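# Move glass graduated cylinder between shelved benches, standing upright

## Task

Pick up the graduated cylinder from the shelved bench by the door and set it standing upright on the work surface of the shelved bench by the window. It must never tip over or reach the floor. Because it is glass, dropping it more than a few centimetres or knocking it hard breaks it and fails the job. Release it and pull the hand away afterwards; the cylinder has to stay upright without the robot supporting it. The robot itself must not fall or finish leaning.

## Robot and tools

Robot: a wheeled base with a vertical column, a tilting head and two six-joint arms (left and right), each with a two-finger gripper. Folded, it measures 0.73 m long, 0.62 m wide, 1.88 m tall, with its front 0.40 m ahead of the column. The base drives straight or spins in place only; it cannot slide sideways. Loose objects may occasionally get nudged by outside forces.

Frames: the base frame sits on the floor between the drive wheels under the column, x forward, y to the left, z up. left_hand and right_hand are reported in this frame as the point where the fingers meet (tips extend 8 mm further); the hand's z axis runs along the fingers, its y axis along the opening direction, and quat_wxyz rotates (0,0,1) onto the finger direction. The odometry frame is the base frame at scene start; base_odometry counts wheel rotation only, so slip shows as travel. Heading is positive leftward, -3.142 to 3.142.

execute_actions: argument actions is a list holding one action or none (empty returns state and images only). An action may contain: base, with exactly one of translate_m (relative straight drive in metres, +forward, -3 to 3) or rotate_rad (relative spin in radians, +counter-clockwise seen from above, -3.2 to 3.2); joints, a dictionary of absolute joint targets keyed by name; and speeds, optional caps for this action only (translate_m 0.05 to 0.8 m/s, rotate_rad 0.1 to 1 rad/s, defaults at the top). A base move whose duration at its cap would exceed 8.667 s is refused. Joint keys and ranges (radians unless metres): head_tilt_rad -0.61 to 1.308 (positive tilts down); for each arm, prefix left_ or right_: joint1_rad -2.879 to 2.879, joint2_rad 0 to 3.141, joint3_rad 0 to 3.019, joint4_rad -1.692 to 1.57, joint5_rad -1.57 to 1.57 (positive swings the hand to the robot's right), joint6_rad -2.094 to 2.094 (hand roll, positive clockwise from behind), gripper_m 0 to 0.093 (fingertip gap in metres). Done tolerances: head 0.03; joints 1-6 0.045, 0.14, 0.09, 0.055, 0.03, 0.035; gripper 0.003. cameras picks which images return: cam_head_left, cam_head_right, cam_left_wrist, cam_right_wrist, nav_camera, or all (default); [] gives none. Any bad key or out-of-range value rejects the whole call with no motion. Joints omitted from an action may still be driving toward earlier targets. No action runs past 15 s.

wait: seconds 0 to 10; nothing new commanded. zoom_image: camera plus region [x0, y0, x1, y1] in pixels of that camera's latest full image, top-left origin, at most 504 x 504. finished_scene: scene number; irreversible, call only once the cylinder stands on its own and the hand is clear.

Arm geometry (approximate): with left joint1 at -1.57 or right joint1 at 1.57 and joints 5, 6 at 0, the arm moves in a vertical plane straight ahead, 0.23 m beside the column. Let a = j2 - 0.35, b = 1.05 + j2 - j3, c = b - j4 (c = 1.57 means fingers straight down). Hand reach ahead = 0.12 + 0.39 sin a + 0.38 cos b + 0.25 cos c; height = 1.46 + 0.39 cos a - 0.38 sin b - 0.25 sin c. Example: j2, j3, j4 = 0.93, 0.78, 0.14 gives about 0.60 m ahead, 1.21 m up. Real hands tend to sit up to 5 cm lower and nearer the column (more under load); trust the reported hand positions. Reach is about 1 m from the shoulder, minimum height about 0.47 m; the floor is out of reach. A light object like this cylinder can be held fingers-down across a wide zone (out to 0.6 m, 0.65 to 1.6 m up).

Gripping: fingers are 7 cm long; the housing is 10 cm wide, 7 cm thick; the wrist camera sticks out 11 cm on one flat side. To grasp, command an opening smaller than the object; off_target is then expected. A reported gap staying 0.002 m or more above the target means something is held. Small joint changes (under about 0.03 rad, 0.08 for joints 2 and 3) may not move anything. speeds does not slow arms, so approach gently in steps near 0.05 rad per call, counted from your previous target. Lower the glass until it just rests, then open.

Result lines: base_status and joint_status give how each commanded motion ended: done, off_target, time_out, contact_stop (base only, a stalled wheel), not_followed (a self-collision check withheld arm targets; back the moved joints off by 0.05 rad or more, or move the other arm). on_its_own lists uncommanded behaviour; held at shows a joint's target. If turned_by_wheels and turned_by_imu disagree by over about 4 % and at least 0.05 rad, the base slipped or hit something. base_tilt is in degrees (+forward, +right). motor_effort lists only the wheel motors, percent, with peak in brackets. A stop in one call cancels the later calls in that reply. Watch the Motor temperatures line: MOTOR HOT appears from 85 °C, and at 100 °C the arm goes limp and drops what it holds. Relieve a blocked arm by sending its measured joint positions as targets.

Avoid: arm-on-arm collisions or pressing (especially near the centre line); bench tops 0.30 to 1.20 m high sliding over the base into the column; after contact_stop, back off 0.05 m before turning; pushing the base hard about 3 s cuts wheel power for 2 s. Never let the glass drop or strike anything.

Cameras: head cameras (1.47 to 1.58 m up) look forward and down by head_tilt_rad; wrist fisheye cameras look along the fingers tilted 0.62 rad toward the hand's +x, closed fingertips at image centre; nav_camera is at the base front, 0.23 m high. Calibration data gives intrinsics and base-to-camera transforms.

Each tool is called by a JSON object that holds its "op" and its "data", one argument or row to a line.

## Session

{"op": "execute_actions", "data": {
  "actions": []
}}

Scene clock: 0.00 s.
Joint torques (N m, as the arm reports them, + toward a larger angle): no reading
Motor temperatures (°C, as the motors report them): left_arm=[22 23 22 24 25 21] | right_arm=[24 24 24 24 25 23]
base_odometry: x=+0.000 y=+0.000 heading=+0.000 (m, m, rad; odometry frame)
turned_by_wheels: +0.000 (rad since the last result)
turned_by_imu: +0.000 (rad since the last result)
base_tilt: forward=+0.3 right=-0.9 (deg)
base_status: not commanded
joint_positions: head_tilt_rad=+0.868 left_joint1_rad=-1.574 left_joint2_rad=+0.892 left_joint3_rad=+0.419 left_joint4_rad=-0.987 left_joint5_rad=+0.046 left_joint6_rad=+0.080 left_gripper_m=+0.094 right_joint1_rad=+1.561 right_joint2_rad=+0.913 right_joint3_rad=+0.386 right_joint4_rad=-0.937 right_joint5_rad=+0.052 right_joint6_rad=+0.096 right_gripper_m=+0.095
joint_status: not commanded
wheel_motors_off: 0
motor_effort: left_wheel=+3 right_wheel=+0 (%)
left_hand: x=+0.1450 y=+0.2161 z=+1.2582 quat_wxyz=(+0.450, -0.027, -0.892, +0.039) (m; base frame)
right_hand: x=+0.1306 y=-0.2362 z=+1.2543 quat_wxyz=(+0.452, -0.035, -0.890, +0.047) (m; base frame)
pictures: cam_head_left, cam_head_right, cam_left_wrist, cam_right_wrist, nav_camera
Images, in order (width x height): cam_head_left 504x504, cam_head_right 504x504, cam_left_wrist 616x616, cam_right_wrist 616x616, nav_camera 504x504.

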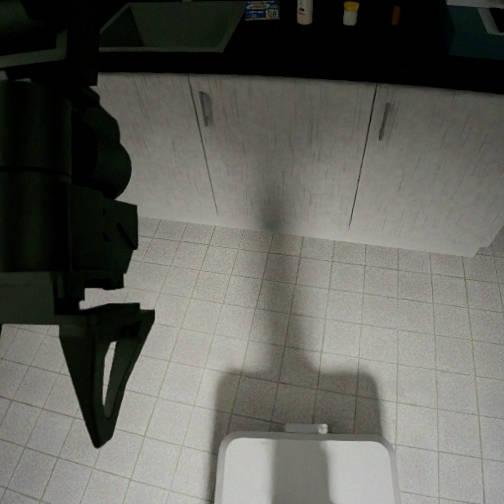

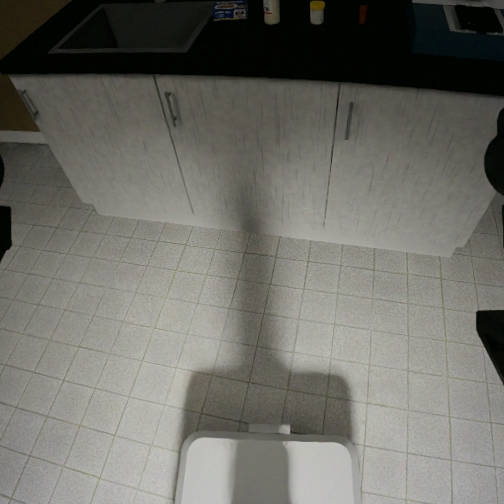

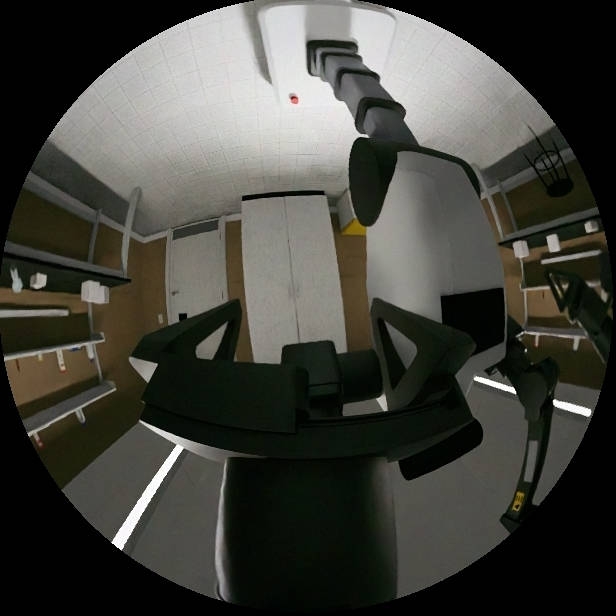

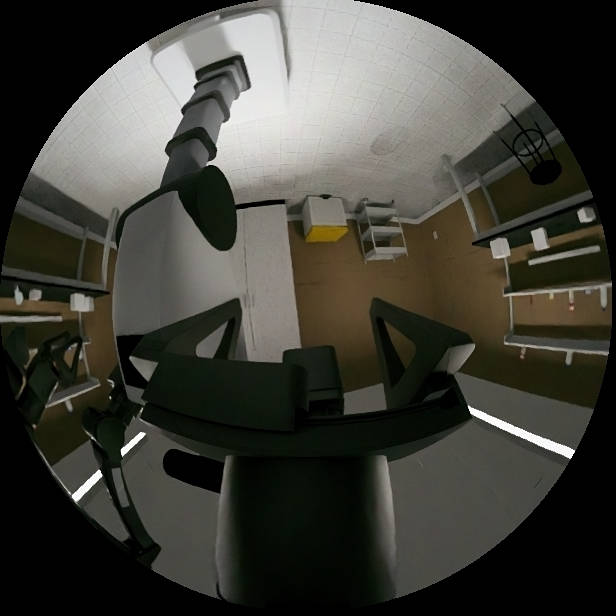

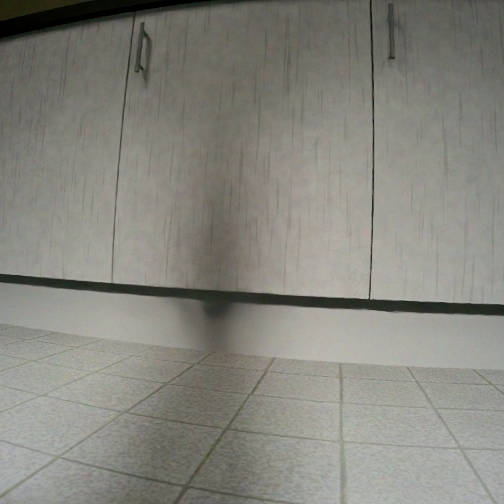

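{"op": "execute_actions", "data": {
  "actions": [
    {"base":{"rotate_rad":1.57},"joints":{"head_tilt_rad":0.35}}
  ],
  "cameras": ["cam_head_left","cam_head_right"]
}}

Scene clock: 3.27 s.
Joint torques (N m, as the arm reports them, + toward a larger angle): left_arm=[-1.77 -7.82 -1.47 -1.76 -0.15  0.11] | right_arm=[-0.26 -6.94 -0.82 -1.06 -0.12  0.02]
Motor temperatures (°C, as the motors report them): left_arm=[22 24 22 24 25 21] | right_arm=[24 24 24 24 25 23]
base_odometry: x=+0.000 y=+0.000 heading=+1.570 (m, m, rad; odometry frame)
turned_by_wheels: +1.570 (rad since the last result)
turned_by_imu: +1.567 (rad since the last result)
base_tilt: forward=+0.3 right=-0.9 (deg)
base_status: done
joint_positions: head_tilt_rad=+0.369 left_joint1_rad=-1.574 left_joint2_rad=+0.892 left_joint3_rad=+0.419 left_joint4_rad=-0.987 left_joint5_rad=+0.046 left_joint6_rad=+0.080 left_gripper_m=+0.094 right_joint1_rad=+1.561 right_joint2_rad=+0.913 right_joint3_rad=+0.386 right_joint4_rad=-0.937 right_joint5_rad=+0.052 right_joint6_rad=+0.096 right_gripper_m=+0.095
joint_status: all done
wheel_motors_off: 0
motor_effort: left_wheel=-2(57) right_wheel=+2(29) (%)
left_hand: x=+0.1450 y=+0.2161 z=+1.2582 quat_wxyz=(+0.450, -0.027, -0.892, +0.039) (m; base frame)
right_hand: x=+0.1306 y=-0.2362 z=+1.2543 quat_wxyz=(+0.452, -0.035, -0.890, +0.047) (m; base frame)
pictures: cam_head_left, cam_head_right
camera_calibration (this result's frames):
cam_head_left: T_world_to_cam=[[0.0862415, -0.995686, -0.0342295, 0.100543], [-0.408759, -0.00403036, -0.912634, 1.43188], [0.908559, 0.0926985, -0.407343, 0.504715], [0, 0, 0, 1]] pos_world=[0.118059, 0.059094, 1.51581]
cam_head_right: T_world_to_cam=[[0.0652665, -0.997671, -0.0198457, -0.0265403], [-0.413136, -0.00891267, -0.910626, 1.42659], [0.908328, 0.0676324, -0.412755, 0.506634], [0, 0, 0, 1]] pos_world=[0.130917, -0.0480286, 1.50768]
Images, in order (width x height): cam_head_left 504x504, cam_head_right 504x504.

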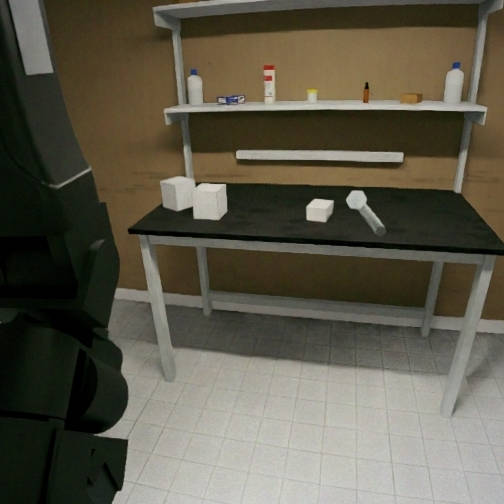

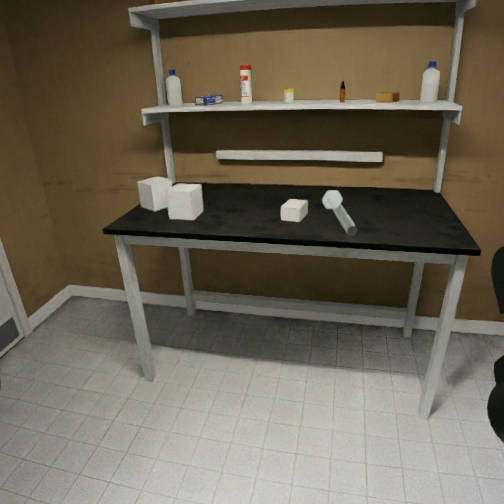

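{"op": "execute_actions", "data": {
  "actions": [
    {"base":{"rotate_rad":-0.07}}
  ],
  "cameras": []
}}

{"op": "execute_actions", "data": {
  "actions": [
    {"base":{"translate_m":1.2},"joints":{"head_tilt_rad":0.8,"right_joint2_rad":0.93,"right_joint3_rad":0.85,"right_joint4_rad":-0.44,"right_joint5_rad":0,"right_joint6_rad":0}}
  ],
  "cameras": ["cam_head_left","cam_right_wrist"]
}}

Scene clock: 5.90 s.
Joint torques (N m, as the arm reports them, + toward a larger angle): left_arm=[-1.92 -8.3  -1.61 -1.68 -0.14  0.1 ] | right_arm=[-0.31 -6.86 -0.81 -1.06 -0.12  0.02]
Motor temperatures (°C, as the motors report them): left_arm=[22 24 22 24 25 21] | right_arm=[24 24 24 24 25 23]
base_odometry: x=+0.000 y=+0.000 heading=+1.500 (m, m, rad; odometry frame)
turned_by_wheels: -0.069 (rad since the last result)
turned_by_imu: -0.070 (rad since the last result)
base_tilt: forward=+0.3 right=-0.9 (deg)
base_status: done
joint_positions: head_tilt_rad=+0.369 left_joint1_rad=-1.574 left_joint2_rad=+0.892 left_joint3_rad=+0.419 left_joint4_rad=-0.987 left_joint5_rad=+0.046 left_joint6_rad=+0.080 left_gripper_m=+0.094 right_joint1_rad=+1.561 right_joint2_rad=+0.913 right_joint3_rad=+0.386 right_joint4_rad=-0.937 right_joint5_rad=+0.052 right_joint6_rad=+0.096 right_gripper_m=+0.095
joint_status: not commanded
wheel_motors_off: 0
motor_effort: left_wheel=+2(23) right_wheel=-1(16) (%)
left_hand: x=+0.1450 y=+0.2161 z=+1.2582 quat_wxyz=(+0.450, -0.027, -0.892, +0.039) (m; base frame)
right_hand: x=+0.1306 y=-0.2362 z=+1.2543 quat_wxyz=(+0.452, -0.035, -0.890, +0.047) (m; base frame)
pictures: none
No camera images: the call's "cameras" was empty. Leave "cameras" out to get every camera's image.

Scene clock: 9.43 s.
Joint torques (N m, as the arm reports them, + toward a larger angle): left_arm=[-1.72 -8.71 -1.46 -1.88 -0.07  0.19] | right_arm=[ -0.3  -13.35   5.11   0.8   -0.29  -0.06]
Motor temperatures (°C, as the motors report them): left_arm=[22 24 22 24 25 21] | right_arm=[24 24 24 24 25 23]
base_odometry: x=+0.084 y=+1.197 heading=+1.501 (m, m, rad; odometry frame)
turned_by_wheels: +0.001 (rad since the last result)
turned_by_imu: +0.005 (rad since the last result)
base_tilt: forward=+0.3 right=-0.9 (deg)
base_status: done
joint_positions: head_tilt_rad=+0.802 left_joint1_rad=-1.574 left_joint2_rad=+0.892 left_joint3_rad=+0.417 left_joint4_rad=-0.987 left_joint5_rad=+0.046 left_joint6_rad=+0.080 left_gripper_m=+0.094 right_joint1_rad=+1.561 right_joint2_rad=+0.923 right_joint3_rad=+0.847 right_joint4_rad=-0.446 right_joint5_rad=+0.005 right_joint6_rad=+0.006 right_gripper_m=+0.095
joint_status: all done
wheel_motors_off: 0
motor_effort: left_wheel=+1(71) right_wheel=-1(42) (%)
left_hand: x=+0.1444 y=+0.2161 z=+1.2584 quat_wxyz=(+0.450, -0.027, -0.892, +0.039) (m; base frame)
right_hand: x=+0.4995 y=-0.2304 z=+1.1885 quat_wxyz=(-0.001, -0.005, -1.000, +0.007) (m; base frame)
pictures: cam_head_left, cam_right_wrist
camera_calibration (this result's frames):
cam_head_left: T_world_to_cam=[[0.0638888, -0.995686, -0.0672866, 0.152569], [-0.754275, -0.00403036, -0.656546, 1.05478], [0.653442, 0.0926985, -0.751279, 1.04713], [0, 0, 0, 1]] pos_world=[0.101606, 0.059094, 1.48947]
cam_right_wrist: T_world_to_cam=[[0.0068941, -0.99988, 0.0138471, -0.251899], [-0.817953, 0.00232721, 0.575281, -0.26938], [-0.575244, -0.0152923, -0.817839, 1.38011], [0, 0, 0, 1]] pos_world=[0.575296, -0.230137, 1.28716]
Images, in order (width x height): cam_head_left 504x504, cam_right_wrist 616x616.

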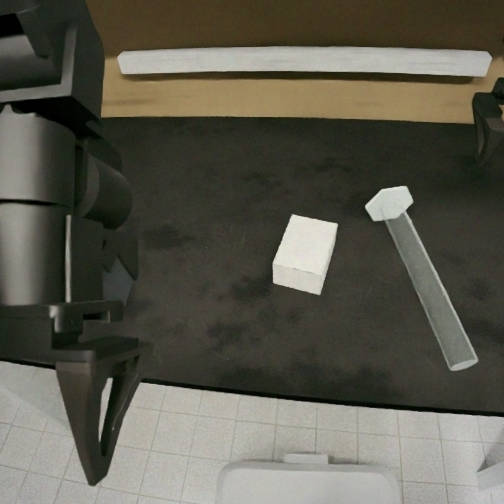

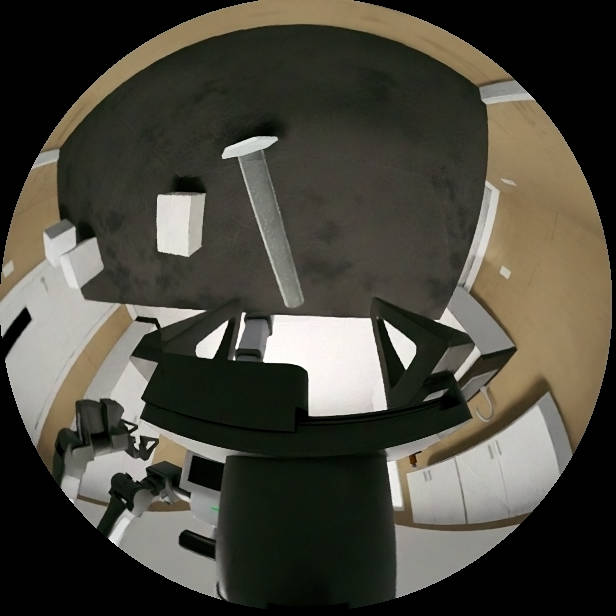

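{"op": "execute_actions", "data": {
  "actions": [
    {"base":{"rotate_rad":0.136},"joints":{"right_joint2_rad":1.48,"right_joint3_rad":1.09,"right_joint4_rad":-0.13,"right_joint6_rad":-0.08}}
  ],
  "cameras": ["cam_head_right","cam_right_wrist"]
}}

Scene clock: 12.33 s.
Joint torques (N m, as the arm reports them, + toward a larger angle): left_arm=[-1.72 -8.59 -1.63 -1.81 -0.18  0.16] | right_arm=[ -0.44 -17.61   2.62   0.6   -0.27  -0.07]
Motor temperatures (°C, as the motors report them): left_arm=[22 24 22 24 25 21] | right_arm=[24 24 24 24 25 23]
base_odometry: x=+0.084 y=+1.197 heading=+1.636 (m, m, rad; odometry frame)
turned_by_wheels: +0.135 (rad since the last result)
turned_by_imu: +0.133 (rad since the last result)
base_tilt: forward=+0.3 right=-0.9 (deg)
base_status: done
joint_positions: head_tilt_rad=+0.802 left_joint1_rad=-1.574 left_joint2_rad=+0.892 left_joint3_rad=+0.417 left_joint4_rad=-0.987 left_joint5_rad=+0.046 left_joint6_rad=+0.080 left_gripper_m=+0.094 right_joint1_rad=+1.561 right_joint2_rad=+1.496 right_joint3_rad=+1.080 right_joint4_rad=-0.131 right_joint5_rad=+0.004 right_joint6_rad=-0.073 right_gripper_m=+0.095
joint_status: all done
wheel_motors_off: 0
motor_effort: left_wheel=-1(55) right_wheel=+0(38) (%)
left_hand: x=+0.1444 y=+0.2161 z=+1.2584 quat_wxyz=(+0.450, -0.027, -0.892, +0.039) (m; base frame)
right_hand: x=+0.5104 y=-0.2319 z=+0.9878 quat_wxyz=(+0.012, +0.034, -0.999, +0.005) (m; base frame)
pictures: cam_head_right, cam_right_wrist
camera_calibration (this result's frames):
cam_head_right: T_world_to_cam=[[0.050895, -0.997671, -0.0454233, 0.0135677], [-0.757404, -0.00891267, -0.652885, 1.04688], [0.65096, 0.0676324, -0.756094, 1.04824], [0, 0, 0, 1]] pos_world=[0.109857, -0.0480286, 1.47668]
cam_right_wrist: T_world_to_cam=[[0.0862239, -0.99622, 0.0105215, -0.287035], [-0.800456, -0.0629849, 0.596074, -0.189652], [-0.593158, -0.0598178, -0.802861, 1.20622], [0, 0, 0, 1]] pos_world=[0.588421, -0.225742, 1.08449]
Images, in order (width x height): cam_head_right 504x504, cam_right_wrist 616x616.

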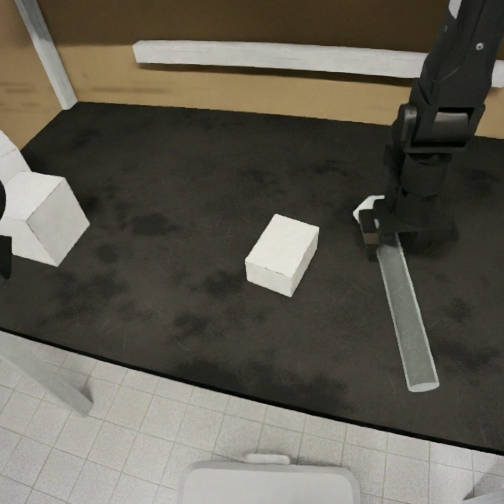

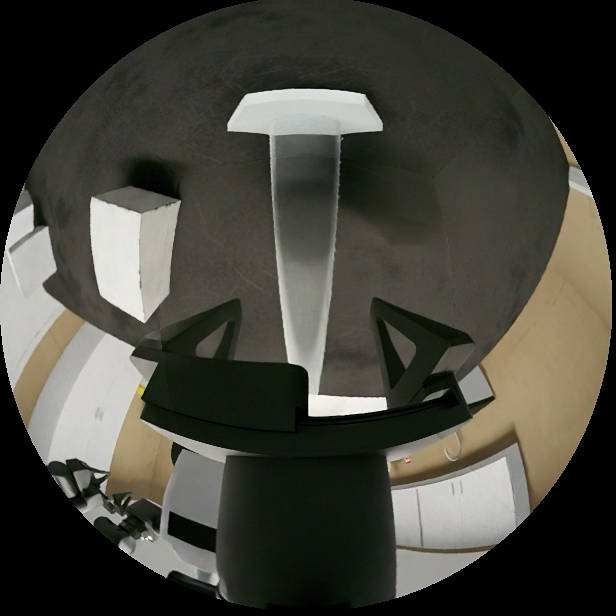

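{"op": "execute_actions", "data": {
  "actions": [
    {"joints":{"right_joint2_rad":1.66,"right_joint3_rad":1.21,"right_joint4_rad":-0.07}}
  ],
  "cameras": ["cam_right_wrist"]
}}

Scene clock: 13.73 s.
Joint torques (N m, as the arm reports them, + toward a larger angle): left_arm=[-1.26 -9.1  -1.65 -1.64 -0.16  0.12] | right_arm=[ -0.46 -17.27   1.86   0.7   -0.27  -0.07]
Motor temperatures (°C, as the motors report them): left_arm=[22 24 22 24 25 21] | right_arm=[24 24 24 24 25 23]
base_odometry: x=+0.084 y=+1.197 heading=+1.636 (m, m, rad; odometry frame)
turned_by_wheels: +0.000 (rad since the last result)
turned_by_imu: +0.000 (rad since the last result)
base_tilt: forward=+0.3 right=-0.9 (deg)
base_status: not commanded
joint_positions: head_tilt_rad=+0.802 left_joint1_rad=-1.574 left_joint2_rad=+0.892 left_joint3_rad=+0.417 left_joint4_rad=-0.987 left_joint5_rad=+0.046 left_joint6_rad=+0.080 left_gripper_m=+0.094 right_joint1_rad=+1.561 right_joint2_rad=+1.663 right_joint3_rad=+1.206 right_joint4_rad=-0.074 right_joint5_rad=+0.004 right_joint6_rad=-0.073 right_gripper_m=+0.095
joint_status: all done
wheel_motors_off: 0
motor_effort: left_wheel=-3(4) right_wheel=+2(2) (%)
left_hand: x=+0.1444 y=+0.2161 z=+1.2584 quat_wxyz=(+0.450, -0.027, -0.892, +0.039) (m; base frame)
right_hand: x=+0.5200 y=-0.2325 z=+0.9260 quat_wxyz=(+0.004, +0.034, -0.999, +0.006) (m; base frame)
pictures: cam_right_wrist
camera_calibration (this result's frames):
cam_right_wrist: T_world_to_cam=[[0.0861719, -0.996208, 0.012012, -0.289112], [-0.810116, -0.0630469, 0.582869, -0.127924], [-0.579902, -0.0599581, -0.812477, 1.16432], [0, 0, 0, 1]] pos_world=[0.596471, -0.226271, 1.02402]
Images, in order (width x height): cam_right_wrist 616x616.

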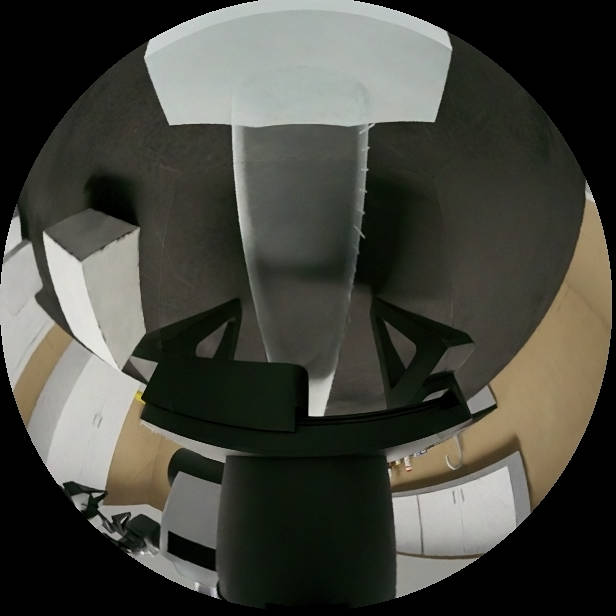

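{"op": "execute_actions", "data": {
  "actions": [
    {"joints":{"right_gripper_m":0.01}}
  ],
  "cameras": []
}}

{"op": "execute_actions", "data": {
  "actions": [
    {"joints":{"right_joint2_rad":1.55,"right_joint3_rad":1.14,"right_joint4_rad":-0.11}}
  ],
  "cameras": []
}}

{"op": "execute_actions", "data": {
  "actions": [
    {"joints":{"right_joint6_rad":1.5}}
  ],
  "cameras": ["cam_head_right"]
}}

Scene clock: 14.83 s.
Joint torques (N m, as the arm reports them, + toward a larger angle): left_arm=[-1.37 -8.14 -1.39 -2.   -0.12  0.13] | right_arm=[ -0.49 -17.13   1.86   0.72  -0.23  -0.06]
Motor temperatures (°C, as the motors report them): left_arm=[22 24 22 24 25 21] | right_arm=[24 25 24 24 25 23]
base_odometry: x=+0.084 y=+1.197 heading=+1.636 (m, m, rad; odometry frame)
turned_by_wheels: +0.000 (rad since the last result)
turned_by_imu: +0.000 (rad since the last result)
base_tilt: forward=+0.3 right=-0.9 (deg)
base_status: not commanded
joint_positions: head_tilt_rad=+0.802 left_joint1_rad=-1.574 left_joint2_rad=+0.892 left_joint3_rad=+0.417 left_joint4_rad=-0.987 left_joint5_rad=+0.046 left_joint6_rad=+0.080 left_gripper_m=+0.094 right_joint1_rad=+1.561 right_joint2_rad=+1.663 right_joint3_rad=+1.206 right_joint4_rad=-0.074 right_joint5_rad=+0.003 right_joint6_rad=-0.074 right_gripper_m=+0.041
joint_status: right_gripper_m off_target (ended at +0.041, target +0.010)
wheel_motors_off: 0
motor_effort: left_wheel=-4(4) right_wheel=+2(2) (%)
left_hand: x=+0.1444 y=+0.2161 z=+1.2584 quat_wxyz=(+0.450, -0.027, -0.892, +0.039) (m; base frame)
right_hand: x=+0.5200 y=-0.2323 z=+0.9260 quat_wxyz=(+0.004, +0.035, -0.999, +0.005) (m; base frame)
pictures: none
No camera images: the call's "cameras" was empty. Leave "cameras" out to get every camera's image.

Scene clock: 15.67 s.
Joint torques (N m, as the arm reports them, + toward a larger angle): left_arm=[-1.44 -8.33 -1.62 -1.95 -0.13  0.12] | right_arm=[ -0.45 -18.06   1.94   0.35  -0.23  -0.06]
Motor temperatures (°C, as the motors report them): left_arm=[22 24 22 24 25 21] | right_arm=[24 25 24 24 25 23]
base_odometry: x=+0.084 y=+1.197 heading=+1.636 (m, m, rad; odometry frame)
turned_by_wheels: +0.000 (rad since the last result)
turned_by_imu: +0.000 (rad since the last result)
base_tilt: forward=+0.3 right=-0.9 (deg)
base_status: not commanded
joint_positions: head_tilt_rad=+0.802 left_joint1_rad=-1.574 left_joint2_rad=+0.892 left_joint3_rad=+0.417 left_joint4_rad=-0.987 left_joint5_rad=+0.046 left_joint6_rad=+0.080 left_gripper_m=+0.094 right_joint1_rad=+1.561 right_joint2_rad=+1.567 right_joint3_rad=+1.137 right_joint4_rad=-0.105 right_joint5_rad=+0.003 right_joint6_rad=-0.074 right_gripper_m=+0.041
joint_status: all done
wheel_motors_off: 0
motor_effort: left_wheel=-3(4) right_wheel=+2(2) (%)
left_hand: x=+0.1444 y=+0.2161 z=+1.2584 quat_wxyz=(+0.450, -0.027, -0.892, +0.039) (m; base frame)
right_hand: x=+0.5186 y=-0.2320 z=+0.9622 quat_wxyz=(+0.006, +0.035, -0.999, +0.005) (m; base frame)
pictures: none
No camera images: the call's "cameras" was empty. Leave "cameras" out to get every camera's image.

Scene clock: 17.40 s.
Joint torques (N m, as the arm reports them, + toward a larger angle): left_arm=[-1.49 -8.83 -1.82 -1.88 -0.13  0.08] | right_arm=[ -0.55 -18.07   1.89   0.32  -0.14   0.1 ]
Motor temperatures (°C, as the motors report them): left_arm=[22 24 22 24 25 21] | right_arm=[24 25 24 24 25 23]
base_odometry: x=+0.084 y=+1.197 heading=+1.636 (m, m, rad; odometry frame)
turned_by_wheels: +0.000 (rad since the last result)
turned_by_imu: +0.000 (rad since the last result)
base_tilt: forward=+0.3 right=-0.9 (deg)
base_status: not commanded
joint_positions: head_tilt_rad=+0.802 left_joint1_rad=-1.574 left_joint2_rad=+0.892 left_joint3_rad=+0.417 left_joint4_rad=-0.987 left_joint5_rad=+0.046 left_joint6_rad=+0.080 left_gripper_m=+0.094 right_joint1_rad=+1.561 right_joint2_rad=+1.567 right_joint3_rad=+1.137 right_joint4_rad=-0.105 right_joint5_rad=+0.003 right_joint6_rad=+1.492 right_gripper_m=+0.041
joint_status: all done
wheel_motors_off: 0
motor_effort: left_wheel=-4(3) right_wheel=+2(2) (%)
left_hand: x=+0.1444 y=+0.2161 z=+1.2584 quat_wxyz=(+0.450, -0.027, -0.892, +0.039) (m; base frame)
right_hand: x=+0.5186 y=-0.2320 z=+0.9622 quat_wxyz=(+0.000, -0.680, -0.733, +0.008) (m; base frame)
pictures: cam_head_right
camera_calibration (this result's frames):
cam_head_right: T_world_to_cam=[[0.050895, -0.997671, -0.0454233, 0.0135677], [-0.757404, -0.00891267, -0.652885, 1.04688], [0.65096, 0.0676324, -0.756094, 1.04824], [0, 0, 0, 1]] pos_world=[0.109857, -0.0480286, 1.47668]
Images, in order (width x height): cam_head_right 504x504.

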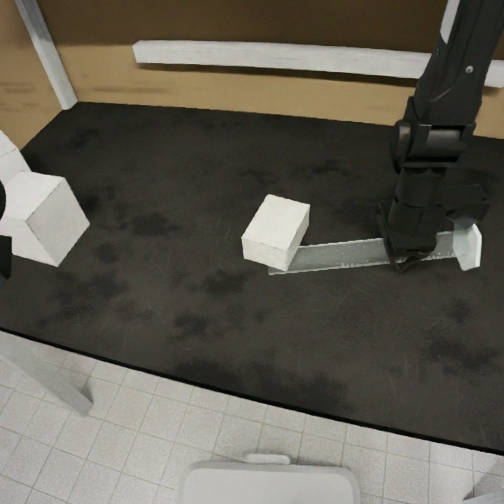

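{"op": "execute_actions", "data": {
  "actions": [
    {"joints":{"right_joint6_rad":1.3,"right_joint2_rad":1.65,"right_joint3_rad":1.21,"right_joint4_rad":-0.07}}
  ],
  "cameras": []
}}

{"op": "execute_actions", "data": {
  "actions": [
    {"joints":{"right_gripper_m":0.093}}
  ],
  "cameras": []
}}

{"op": "execute_actions", "data": {
  "actions": [
    {"joints":{"right_joint2_rad":1.48,"right_joint3_rad":1.09,"right_joint4_rad":-0.12}}
  ],
  "cameras": []
}}

{"op": "execute_actions", "data": {
  "actions": [
    {"joints":{"right_joint6_rad":-1.84}}
  ],
  "cameras": ["cam_right_wrist"]
}}

Scene clock: 18.90 s.
Joint torques (N m, as the arm reports them, + toward a larger angle): left_arm=[-2.36 -7.7  -1.49 -2.11 -0.07  0.1 ] | right_arm=[ -0.56 -17.1    1.66   0.8   -0.15  -0.05]
Motor temperatures (°C, as the motors report them): left_arm=[22 24 22 24 25 21] | right_arm=[24 25 24 24 25 23]
base_odometry: x=+0.084 y=+1.197 heading=+1.636 (m, m, rad; odometry frame)
turned_by_wheels: +0.000 (rad since the last result)
turned_by_imu: +0.000 (rad since the last result)
base_tilt: forward=+0.3 right=-0.8 (deg)
base_status: not commanded
joint_positions: head_tilt_rad=+0.802 left_joint1_rad=-1.574 left_joint2_rad=+0.892 left_joint3_rad=+0.417 left_joint4_rad=-0.987 left_joint5_rad=+0.046 left_joint6_rad=+0.080 left_gripper_m=+0.094 right_joint1_rad=+1.561 right_joint2_rad=+1.650 right_joint3_rad=+1.209 right_joint4_rad=-0.077 right_joint5_rad=+0.003 right_joint6_rad=+1.306 right_gripper_m=+0.041
joint_status: all done
wheel_motors_off: 0
motor_effort: left_wheel=-3(4) right_wheel=+2(2) (%)
left_hand: x=+0.1444 y=+0.2161 z=+1.2584 quat_wxyz=(+0.450, -0.027, -0.892, +0.039) (m; base frame)
right_hand: x=+0.5278 y=-0.2323 z=+0.9311 quat_wxyz=(-0.005, -0.609, -0.793, +0.003) (m; base frame)
pictures: none
No camera images: the call's "cameras" was empty. Leave "cameras" out to get every camera's image.

Scene clock: 19.60 s.
Joint torques (N m, as the arm reports them, + toward a larger angle): left_arm=[-1.79 -8.04 -1.57 -1.83 -0.1   0.09] | right_arm=[ -0.56 -17.23   1.66   0.81  -0.14  -0.06]
Motor temperatures (°C, as the motors report them): left_arm=[22 24 22 24 25 21] | right_arm=[24 25 24 24 25 23]
base_odometry: x=+0.084 y=+1.197 heading=+1.636 (m, m, rad; odometry frame)
turned_by_wheels: +0.000 (rad since the last result)
turned_by_imu: +0.000 (rad since the last result)
base_tilt: forward=+0.3 right=-0.9 (deg)
base_status: not commanded
joint_positions: head_tilt_rad=+0.802 left_joint1_rad=-1.574 left_joint2_rad=+0.892 left_joint3_rad=+0.417 left_joint4_rad=-0.987 left_joint5_rad=+0.046 left_joint6_rad=+0.080 left_gripper_m=+0.094 right_joint1_rad=+1.561 right_joint2_rad=+1.650 right_joint3_rad=+1.209 right_joint4_rad=-0.077 right_joint5_rad=+0.003 right_joint6_rad=+1.306 right_gripper_m=+0.093
joint_status: all done
wheel_motors_off: 0
motor_effort: left_wheel=-3(4) right_wheel=+2(2) (%)
left_hand: x=+0.1444 y=+0.2161 z=+1.2584 quat_wxyz=(+0.450, -0.027, -0.892, +0.039) (m; base frame)
right_hand: x=+0.5278 y=-0.2323 z=+0.9311 quat_wxyz=(-0.005, -0.609, -0.793, +0.003) (m; base frame)
pictures: none
No camera images: the call's "cameras" was empty. Leave "cameras" out to get every camera's image.

Scene clock: 20.57 s.
Joint torques (N m, as the arm reports them, + toward a larger angle): left_arm=[-1.72 -7.88 -1.46 -1.71 -0.13  0.17] | right_arm=[ -0.47 -16.08   2.07   0.35  -0.14  -0.06]
Motor temperatures (°C, as the motors report them): left_arm=[22 24 22 24 25 21] | right_arm=[24 25 24 24 25 23]
base_odometry: x=+0.084 y=+1.197 heading=+1.636 (m, m, rad; odometry frame)
turned_by_wheels: +0.000 (rad since the last result)
turned_by_imu: +0.000 (rad since the last result)
base_tilt: forward=+0.3 right=-0.9 (deg)
base_status: not commanded
joint_positions: head_tilt_rad=+0.802 left_joint1_rad=-1.574 left_joint2_rad=+0.892 left_joint3_rad=+0.417 left_joint4_rad=-0.987 left_joint5_rad=+0.046 left_joint6_rad=+0.080 left_gripper_m=+0.094 right_joint1_rad=+1.561 right_joint2_rad=+1.474 right_joint3_rad=+1.092 right_joint4_rad=-0.114 right_joint5_rad=+0.003 right_joint6_rad=+1.305 right_gripper_m=+0.093
joint_status: all done
wheel_motors_off: 0
motor_effort: left_wheel=-3(4) right_wheel=+2(3) (%)
left_hand: x=+0.1444 y=+0.2161 z=+1.2584 quat_wxyz=(+0.450, -0.027, -0.892, +0.039) (m; base frame)
right_hand: x=+0.5320 y=-0.2318 z=+0.9972 quat_wxyz=(-0.014, -0.609, -0.793, -0.004) (m; base frame)
pictures: none
No camera images: the call's "cameras" was empty. Leave "cameras" out to get every camera's image.

Scene clock: 22.90 s.
Joint torques (N m, as the arm reports them, + toward a larger angle): left_arm=[-1.68 -7.88 -1.68 -1.91 -0.12  0.13] | right_arm=[ -0.33 -16.     2.     0.31  -0.31  -0.06]
Motor temperatures (°C, as the motors report them): left_arm=[22 24 22 24 25 21] | right_arm=[24 25 24 24 25 23]
base_odometry: x=+0.084 y=+1.197 heading=+1.636 (m, m, rad; odometry frame)
turned_by_wheels: +0.000 (rad since the last result)
turned_by_imu: +0.000 (rad since the last result)
base_tilt: forward=+0.3 right=-0.9 (deg)
base_status: not commanded
joint_positions: head_tilt_rad=+0.802 left_joint1_rad=-1.574 left_joint2_rad=+0.892 left_joint3_rad=+0.417 left_joint4_rad=-0.987 left_joint5_rad=+0.046 left_joint6_rad=+0.080 left_gripper_m=+0.094 right_joint1_rad=+1.561 right_joint2_rad=+1.474 right_joint3_rad=+1.092 right_joint4_rad=-0.114 right_joint5_rad=+0.003 right_joint6_rad=-1.834 right_gripper_m=+0.093
joint_status: all done
wheel_motors_off: 0
motor_effort: left_wheel=-4(3) right_wheel=+2(2) (%)
left_hand: x=+0.1444 y=+0.2161 z=+1.2584 quat_wxyz=(+0.450, -0.027, -0.892, +0.039) (m; base frame)
right_hand: x=+0.5320 y=-0.2318 z=+0.9972 quat_wxyz=(-0.004, +0.792, -0.610, +0.014) (m; base frame)
pictures: cam_right_wrist
camera_calibration (this result's frames):
cam_right_wrist: T_world_to_cam=[[0.9618, 0.272682, 0.0241984, -0.474171], [0.206269, -0.779982, 0.590831, -0.874505], [0.179983, -0.56327, -0.806432, 0.702227], [0, 0, 0, 1]] pos_world=[0.510052, -0.157257, 1.09446]
Images, in order (width x height): cam_right_wrist 616x616.

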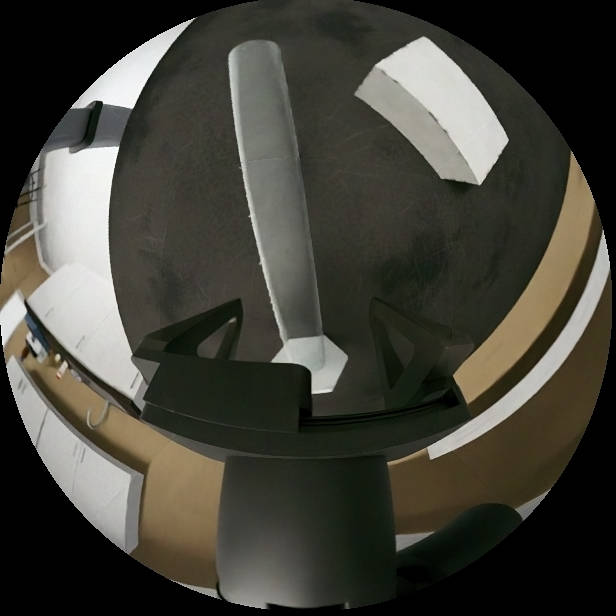

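{"op": "execute_actions", "data": {
  "actions": [
    {"joints":{"right_joint6_rad":-1.96,"right_joint2_rad":1.66,"right_joint3_rad":1.21,"right_joint4_rad":-0.07}}
  ],
  "cameras": ["cam_right_wrist"]
}}

{"op": "execute_actions", "data": {
  "actions": [
    {"joints":{"right_gripper_m":0.01}}
  ],
  "cameras": []
}}

{"op": "execute_actions", "data": {
  "actions": [
    {"joints":{"right_joint2_rad":1.2,"right_joint3_rad":0.95,"right_joint4_rad":-0.27}}
  ],
  "cameras": []
}}

{"op": "execute_actions", "data": {
  "actions": [
    {"base":{"translate_m":-0.5},"joints":{"right_joint6_rad":0}}
  ],
  "cameras": ["cam_head_right"]
}}

Scene clock: 24.37 s.
Joint torques (N m, as the arm reports them, + toward a larger angle): left_arm=[-2.48 -8.07 -1.77 -1.72 -0.16  0.11] | right_arm=[ -0.31 -17.26   1.61   0.74  -0.35  -0.07]
Motor temperatures (°C, as the motors report them): left_arm=[22 24 22 24 25 21] | right_arm=[24 25 24 24 25 23]
base_odometry: x=+0.084 y=+1.197 heading=+1.636 (m, m, rad; odometry frame)
turned_by_wheels: +0.000 (rad since the last result)
turned_by_imu: +0.000 (rad since the last result)
base_tilt: forward=+0.3 right=-0.9 (deg)
base_status: not commanded
joint_positions: head_tilt_rad=+0.802 left_joint1_rad=-1.574 left_joint2_rad=+0.892 left_joint3_rad=+0.417 left_joint4_rad=-0.987 left_joint5_rad=+0.046 left_joint6_rad=+0.080 left_gripper_m=+0.094 right_joint1_rad=+1.561 right_joint2_rad=+1.666 right_joint3_rad=+1.206 right_joint4_rad=-0.078 right_joint5_rad=+0.004 right_joint6_rad=-1.953 right_gripper_m=+0.093
joint_status: all done
wheel_motors_off: 0
motor_effort: left_wheel=-3(6) right_wheel=+2(3) (%)
left_hand: x=+0.1444 y=+0.2161 z=+1.2584 quat_wxyz=(+0.450, -0.027, -0.892, +0.039) (m; base frame)
right_hand: x=+0.5175 y=-0.2325 z=+0.9248 quat_wxyz=(+0.009, +0.827, -0.562, -0.002) (m; base frame)
pictures: cam_right_wrist
camera_calibration (this result's frames):
cam_right_wrist: T_world_to_cam=[[0.922757, 0.385023, -0.0166388, -0.374178], [0.32226, -0.747221, 0.581214, -0.872859], [0.211348, -0.541682, -0.81358, 0.641403], [0, 0, 0, 1]] pos_world=[0.491004, -0.160715, 1.02292]
Images, in order (width x height): cam_right_wrist 616x616.

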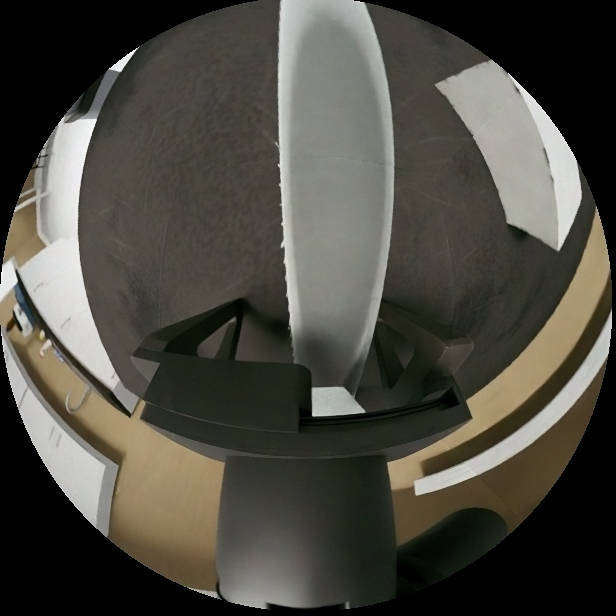

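Scene clock: 25.07 s.
Joint torques (N m, as the arm reports them, + toward a larger angle): left_arm=[-1.39 -8.4  -1.53 -1.96 -0.11  0.16] | right_arm=[ -0.37 -17.19   1.58   0.71  -0.32  -0.07]
Motor temperatures (°C, as the motors report them): left_arm=[22 24 22 24 25 21] | right_arm=[24 25 24 24 25 23]
base_odometry: x=+0.084 y=+1.197 heading=+1.636 (m, m, rad; odometry frame)
turned_by_wheels: +0.000 (rad since the last result)
turned_by_imu: +0.000 (rad since the last result)
base_tilt: forward=+0.3 right=-0.8 (deg)
base_status: not commanded
joint_positions: head_tilt_rad=+0.802 left_joint1_rad=-1.574 left_joint2_rad=+0.892 left_joint3_rad=+0.417 left_joint4_rad=-0.987 left_joint5_rad=+0.046 left_joint6_rad=+0.080 left_gripper_m=+0.094 right_joint1_rad=+1.561 right_joint2_rad=+1.666 right_joint3_rad=+1.207 right_joint4_rad=-0.077 right_joint5_rad=+0.003 right_joint6_rad=-1.953 right_gripper_m=+0.041
joint_status: right_gripper_m off_target (ended at +0.041, target +0.010)
wheel_motors_off: 0
motor_effort: left_wheel=-4(4) right_wheel=+3(3) (%)
left_hand: x=+0.1444 y=+0.2161 z=+1.2584 quat_wxyz=(+0.450, -0.027, -0.892, +0.039) (m; base frame)
right_hand: x=+0.5184 y=-0.2323 z=+0.9248 quat_wxyz=(+0.008, +0.827, -0.562, -0.002) (m; base frame)
pictures: none
No camera images: the call's "cameras" was empty. Leave "cameras" out to get every camera's image.

Scene clock: 26.40 s.
Joint torques (N m, as the arm reports them, + toward a larger angle): left_arm=[-1.9  -7.86 -1.53 -1.98 -0.14  0.22] | right_arm=[ -0.26 -14.61   3.23   0.52  -0.32  -0.07]
Motor temperatures (°C, as the motors report them): left_arm=[22 24 22 24 25 21] | right_arm=[24 25 24 24 25 23]
base_odometry: x=+0.084 y=+1.197 heading=+1.636 (m, m, rad; odometry frame)
turned_by_wheels: +0.000 (rad since the last result)
turned_by_imu: +0.000 (rad since the last result)
base_tilt: forward=+0.3 right=-0.9 (deg)
base_status: not commanded
joint_positions: head_tilt_rad=+0.802 left_joint1_rad=-1.574 left_joint2_rad=+0.892 left_joint3_rad=+0.417 left_joint4_rad=-0.987 left_joint5_rad=+0.046 left_joint6_rad=+0.080 left_gripper_m=+0.094 right_joint1_rad=+1.561 right_joint2_rad=+1.193 right_joint3_rad=+0.951 right_joint4_rad=-0.271 right_joint5_rad=+0.003 right_joint6_rad=-1.954 right_gripper_m=+0.041
joint_status: all done
wheel_motors_off: 0
motor_effort: left_wheel=-4(4) right_wheel=+3(3) (%)
left_hand: x=+0.1444 y=+0.2161 z=+1.2584 quat_wxyz=(+0.450, -0.027, -0.892, +0.039) (m; base frame)
right_hand: x=+0.5206 y=-0.2309 z=+1.0982 quat_wxyz=(+0.002, +0.827, -0.562, +0.007) (m; base frame)
pictures: none
No camera images: the call's "cameras" was empty. Leave "cameras" out to get every camera's image.

Scene clock: 28.93 s.
Joint torques (N m, as the arm reports them, + toward a larger angle): left_arm=[-1.71 -7.99 -1.36 -1.97 -0.18  0.15] | right_arm=[ -0.33 -15.27   3.75   0.6   -0.23   0.07]
Motor temperatures (°C, as the motors report them): left_arm=[22 24 22 24 25 21] | right_arm=[24 25 24 24 25 23]
base_odometry: x=+0.117 y=+0.698 heading=+1.637 (m, m, rad; odometry frame)
turned_by_wheels: +0.001 (rad since the last result)
turned_by_imu: -0.001 (rad since the last result)
base_tilt: forward=+0.3 right=-0.9 (deg)
base_status: done
joint_positions: head_tilt_rad=+0.803 left_joint1_rad=-1.574 left_joint2_rad=+0.892 left_joint3_rad=+0.414 left_joint4_rad=-0.987 left_joint5_rad=+0.046 left_joint6_rad=+0.080 left_gripper_m=+0.094 right_joint1_rad=+1.561 right_joint2_rad=+1.196 right_joint3_rad=+0.945 right_joint4_rad=-0.271 right_joint5_rad=+0.003 right_joint6_rad=-0.005 right_gripper_m=+0.041
joint_status: all done
wheel_motors_off: 0
motor_effort: left_wheel=+1(89) right_wheel=-1(55) (%)
left_hand: x=+0.1428 y=+0.2161 z=+1.2590 quat_wxyz=(+0.452, -0.026, -0.891, +0.039) (m; base frame)
right_hand: x=+0.5158 y=-0.2309 z=+1.0964 quat_wxyz=(+0.000, +0.000, -1.000, +0.006) (m; base frame)
pictures: cam_head_right
camera_calibration (this result's frames):
cam_head_right: T_world_to_cam=[[0.0508772, -0.997671, -0.0454432, 0.0135993], [-0.757661, -0.00891267, -0.652588, 1.04644], [0.650663, 0.0676324, -0.756349, 1.04865], [0, 0, 0, 1]] pos_world=[0.109832, -0.0480286, 1.47666]
Images, in order (width x height): cam_head_right 504x504.

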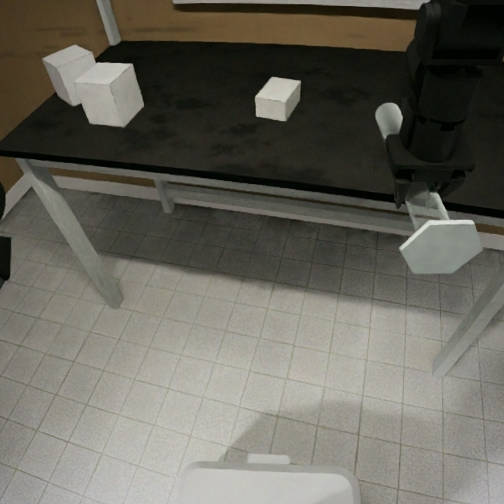

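{"op": "execute_actions", "data": {
  "actions": [
    {"base":{"rotate_rad":-3.2},"speeds":{"rotate_rad":0.7},"joints":{"right_joint4_rad":1.3,"head_tilt_rad":0.35}}
  ],
  "cameras": ["cam_head_left","cam_head_right"]
}}

Scene clock: 34.83 s.
Joint torques (N m, as the arm reports them, + toward a larger angle): left_arm=[-2.02 -8.46 -1.46 -2.07 -0.09  0.13] | right_arm=[ -0.38 -16.8    5.19   3.18  -0.23   0.07]
Motor temperatures (°C, as the motors report them): left_arm=[22 24 22 24 25 21] | right_arm=[24 25 25 24 25 23]
base_odometry: x=+0.117 y=+0.698 heading=-1.563 (m, m, rad; odometry frame)
turned_by_wheels: -3.200 (rad since the last result)
turned_by_imu: -3.198 (rad since the last result)
base_tilt: forward=+0.3 right=-0.9 (deg)
base_status: done
joint_positions: head_tilt_rad=+0.369 left_joint1_rad=-1.574 left_joint2_rad=+0.892 left_joint3_rad=+0.414 left_joint4_rad=-0.987 left_joint5_rad=+0.046 left_joint6_rad=+0.080 left_gripper_m=+0.094 right_joint1_rad=+1.561 right_joint2_rad=+1.196 right_joint3_rad=+0.945 right_joint4_rad=+1.269 right_joint5_rad=+0.003 right_joint6_rad=-0.005 right_gripper_m=+0.041
joint_status: all done
wheel_motors_off: 0
motor_effort: left_wheel=+2(59) right_wheel=-1(35) (%)
left_hand: x=+0.1428 y=+0.2161 z=+1.2590 quat_wxyz=(+0.452, -0.026, -0.891, +0.039) (m; base frame)
right_hand: x=+0.7616 y=-0.2302 z=+1.3347 quat_wxyz=(-0.696, +0.002, -0.718, +0.007) (m; base frame)
pictures: cam_head_left, cam_head_right
camera_calibration (this result's frames):
cam_head_left: T_world_to_cam=[[0.0862416, -0.995686, -0.0342294, 0.100543], [-0.408758, -0.00403036, -0.912634, 1.43188], [0.908559, 0.0926985, -0.407342, 0.504714], [0, 0, 0, 1]] pos_world=[0.118059, 0.059094, 1.51581]
cam_head_right: T_world_to_cam=[[0.0652665, -0.997671, -0.0198457, -0.0265404], [-0.413135, -0.00891267, -0.910626, 1.42659], [0.908328, 0.0676324, -0.412754, 0.506633], [0, 0, 0, 1]] pos_world=[0.130917, -0.0480286, 1.50768]
Images, in order (width x height): cam_head_left 504x504, cam_head_right 504x504.

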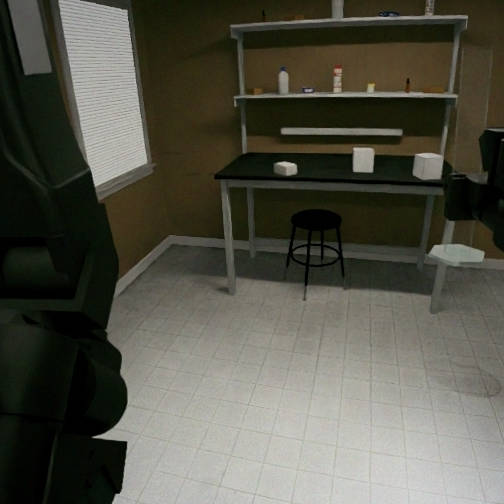

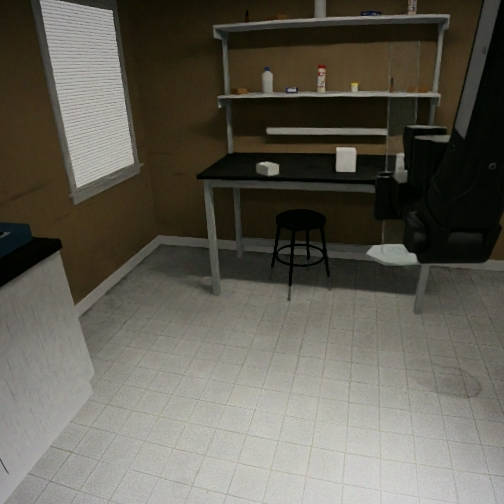

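{"op": "execute_actions", "data": {
  "actions": [
    {"base":{"translate_m":1.5},"joints":{"right_joint2_rad":1.87,"right_joint3_rad":1.455,"right_joint4_rad":1.49,"head_tilt_rad":0.6}}
  ],
  "cameras": ["cam_head_left","cam_head_right"]
}}

Scene clock: 39.40 s.
Joint torques (N m, as the arm reports them, + toward a larger angle): left_arm=[-1.99 -8.82 -1.49 -1.91 -0.11  0.19] | right_arm=[ -0.51 -21.93   4.23   2.89  -0.23   0.07]
Motor temperatures (°C, as the motors report them): left_arm=[22 24 22 24 25 21] | right_arm=[24 26 25 24 25 23]
base_odometry: x=+0.128 y=-0.802 heading=-1.564 (m, m, rad; odometry frame)
turned_by_wheels: -0.001 (rad since the last result)
turned_by_imu: +0.005 (rad since the last result)
base_tilt: forward=+0.3 right=-0.9 (deg)
base_status: done
joint_positions: head_tilt_rad=+0.604 left_joint1_rad=-1.574 left_joint2_rad=+0.892 left_joint3_rad=+0.417 left_joint4_rad=-0.987 left_joint5_rad=+0.046 left_joint6_rad=+0.080 left_gripper_m=+0.094 right_joint1_rad=+1.561 right_joint2_rad=+1.900 right_joint3_rad=+1.439 right_joint4_rad=+1.467 right_joint5_rad=+0.003 right_joint6_rad=-0.005 right_gripper_m=+0.041
joint_status: all done
wheel_motors_off: 0
motor_effort: left_wheel=-2(65) right_wheel=+2(53) (%)
left_hand: x=+0.1440 y=+0.2161 z=+1.2586 quat_wxyz=(+0.451, -0.027, -0.891, +0.039) (m; base frame)
right_hand: x=+0.7783 y=-0.2324 z=+1.0710 quat_wxyz=(-0.692, +0.002, -0.722, +0.007) (m; base frame)
pictures: cam_head_left, cam_head_right
camera_calibration (this result's frames):
cam_head_left: T_world_to_cam=[[0.075906, -0.995686, -0.0533624, 0.130524], [-0.60995, -0.00403036, -0.792429, 1.25682], [0.788796, 0.0926985, -0.607625, 0.819138], [0, 0, 0, 1]] pos_world=[0.11056, 0.059094, 1.50064]
cam_head_right: T_world_to_cam=[[0.0588549, -0.997671, -0.0344916, -0.00366505], [-0.61374, -0.00891267, -0.789458, 1.25002], [0.787312, 0.0676324, -0.612835, 0.820807], [0, 0, 0, 1]] pos_world=[0.121171, -0.0480286, 1.48973]
Images, in order (width x height): cam_head_left 504x504, cam_head_right 504x504.

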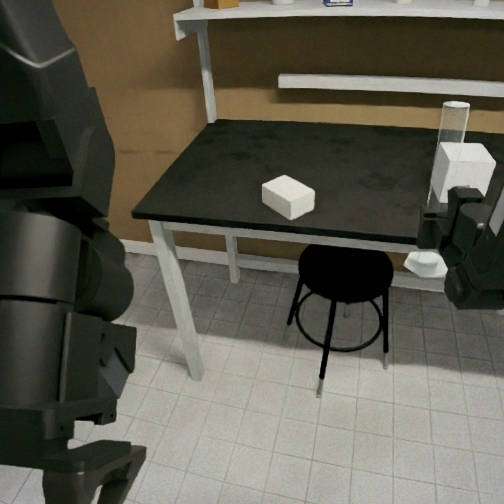

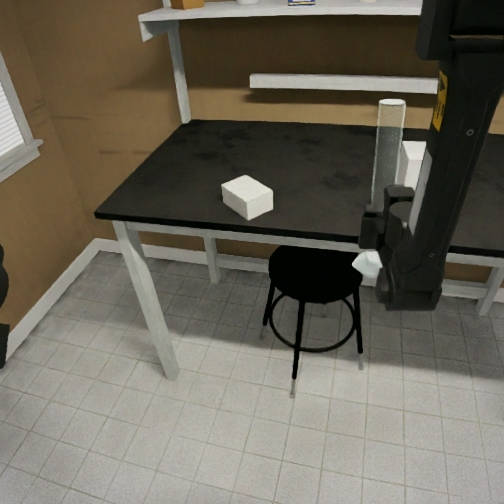

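{"op": "execute_actions", "data": {
  "actions": [
    {"base":{"translate_m":0.35},"speeds":{"translate_m":0.3},"joints":{"right_joint2_rad":1.8,"right_joint3_rad":1.42,"right_joint4_rad":1.5}}
  ],
  "cameras": ["cam_head_left","cam_head_right"]
}}

Scene clock: 42.37 s.
Joint torques (N m, as the arm reports them, + toward a larger angle): left_arm=[-1.4  -7.8  -1.59 -1.87 -0.08  0.15] | right_arm=[ -0.45 -22.14   4.36   3.14  -0.22   0.07]
Motor temperatures (°C, as the motors report them): left_arm=[22 24 22 24 25 21] | right_arm=[24 26 25 24 25 23]
base_odometry: x=+0.130 y=-1.152 heading=-1.565 (m, m, rad; odometry frame)
turned_by_wheels: -0.001 (rad since the last result)
turned_by_imu: +0.001 (rad since the last result)
base_tilt: forward=+0.3 right=-0.9 (deg)
base_status: done
joint_positions: head_tilt_rad=+0.604 left_joint1_rad=-1.574 left_joint2_rad=+0.892 left_joint3_rad=+0.417 left_joint4_rad=-0.987 left_joint5_rad=+0.046 left_joint6_rad=+0.080 left_gripper_m=+0.094 right_joint1_rad=+1.561 right_joint2_rad=+1.828 right_joint3_rad=+1.407 right_joint4_rad=+1.468 right_joint5_rad=+0.003 right_joint6_rad=-0.005 right_gripper_m=+0.041
joint_status: all done
wheel_motors_off: 0
motor_effort: left_wheel=-2(40) right_wheel=+1(32) (%)
left_hand: x=+0.1442 y=+0.2161 z=+1.2585 quat_wxyz=(+0.451, -0.027, -0.891, +0.039) (m; base frame)
right_hand: x=+0.7920 y=-0.2321 z=+1.1101 quat_wxyz=(-0.707, +0.002, -0.707, +0.007) (m; base frame)
pictures: cam_head_left, cam_head_right
camera_calibration (this result's frames):
cam_head_left: T_world_to_cam=[[0.0758965, -0.995686, -0.0533759, 0.130546], [-0.610091, -0.00403036, -0.792321, 1.25666], [0.788688, 0.0926985, -0.607765, 0.819359], [0, 0, 0, 1]] pos_world=[0.110553, 0.059094, 1.50063]
cam_head_right: T_world_to_cam=[[0.0588488, -0.997671, -0.0345021, -0.00364861], [-0.61388, -0.00891267, -0.789349, 1.24986], [0.787202, 0.0676324, -0.612975, 0.821028], [0, 0, 0, 1]] pos_world=[0.121162, -0.0480286, 1.48972]
Images, in order (width x height): cam_head_left 504x504, cam_head_right 504x504.

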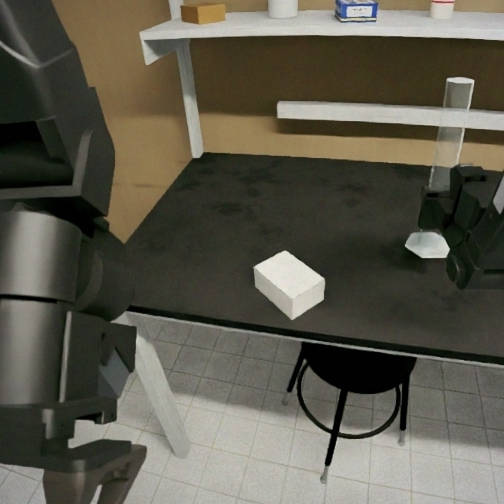

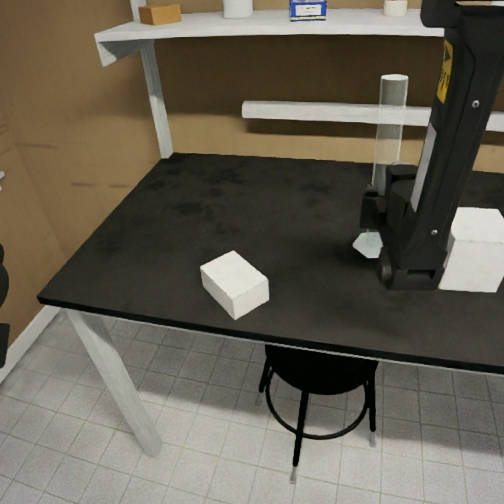

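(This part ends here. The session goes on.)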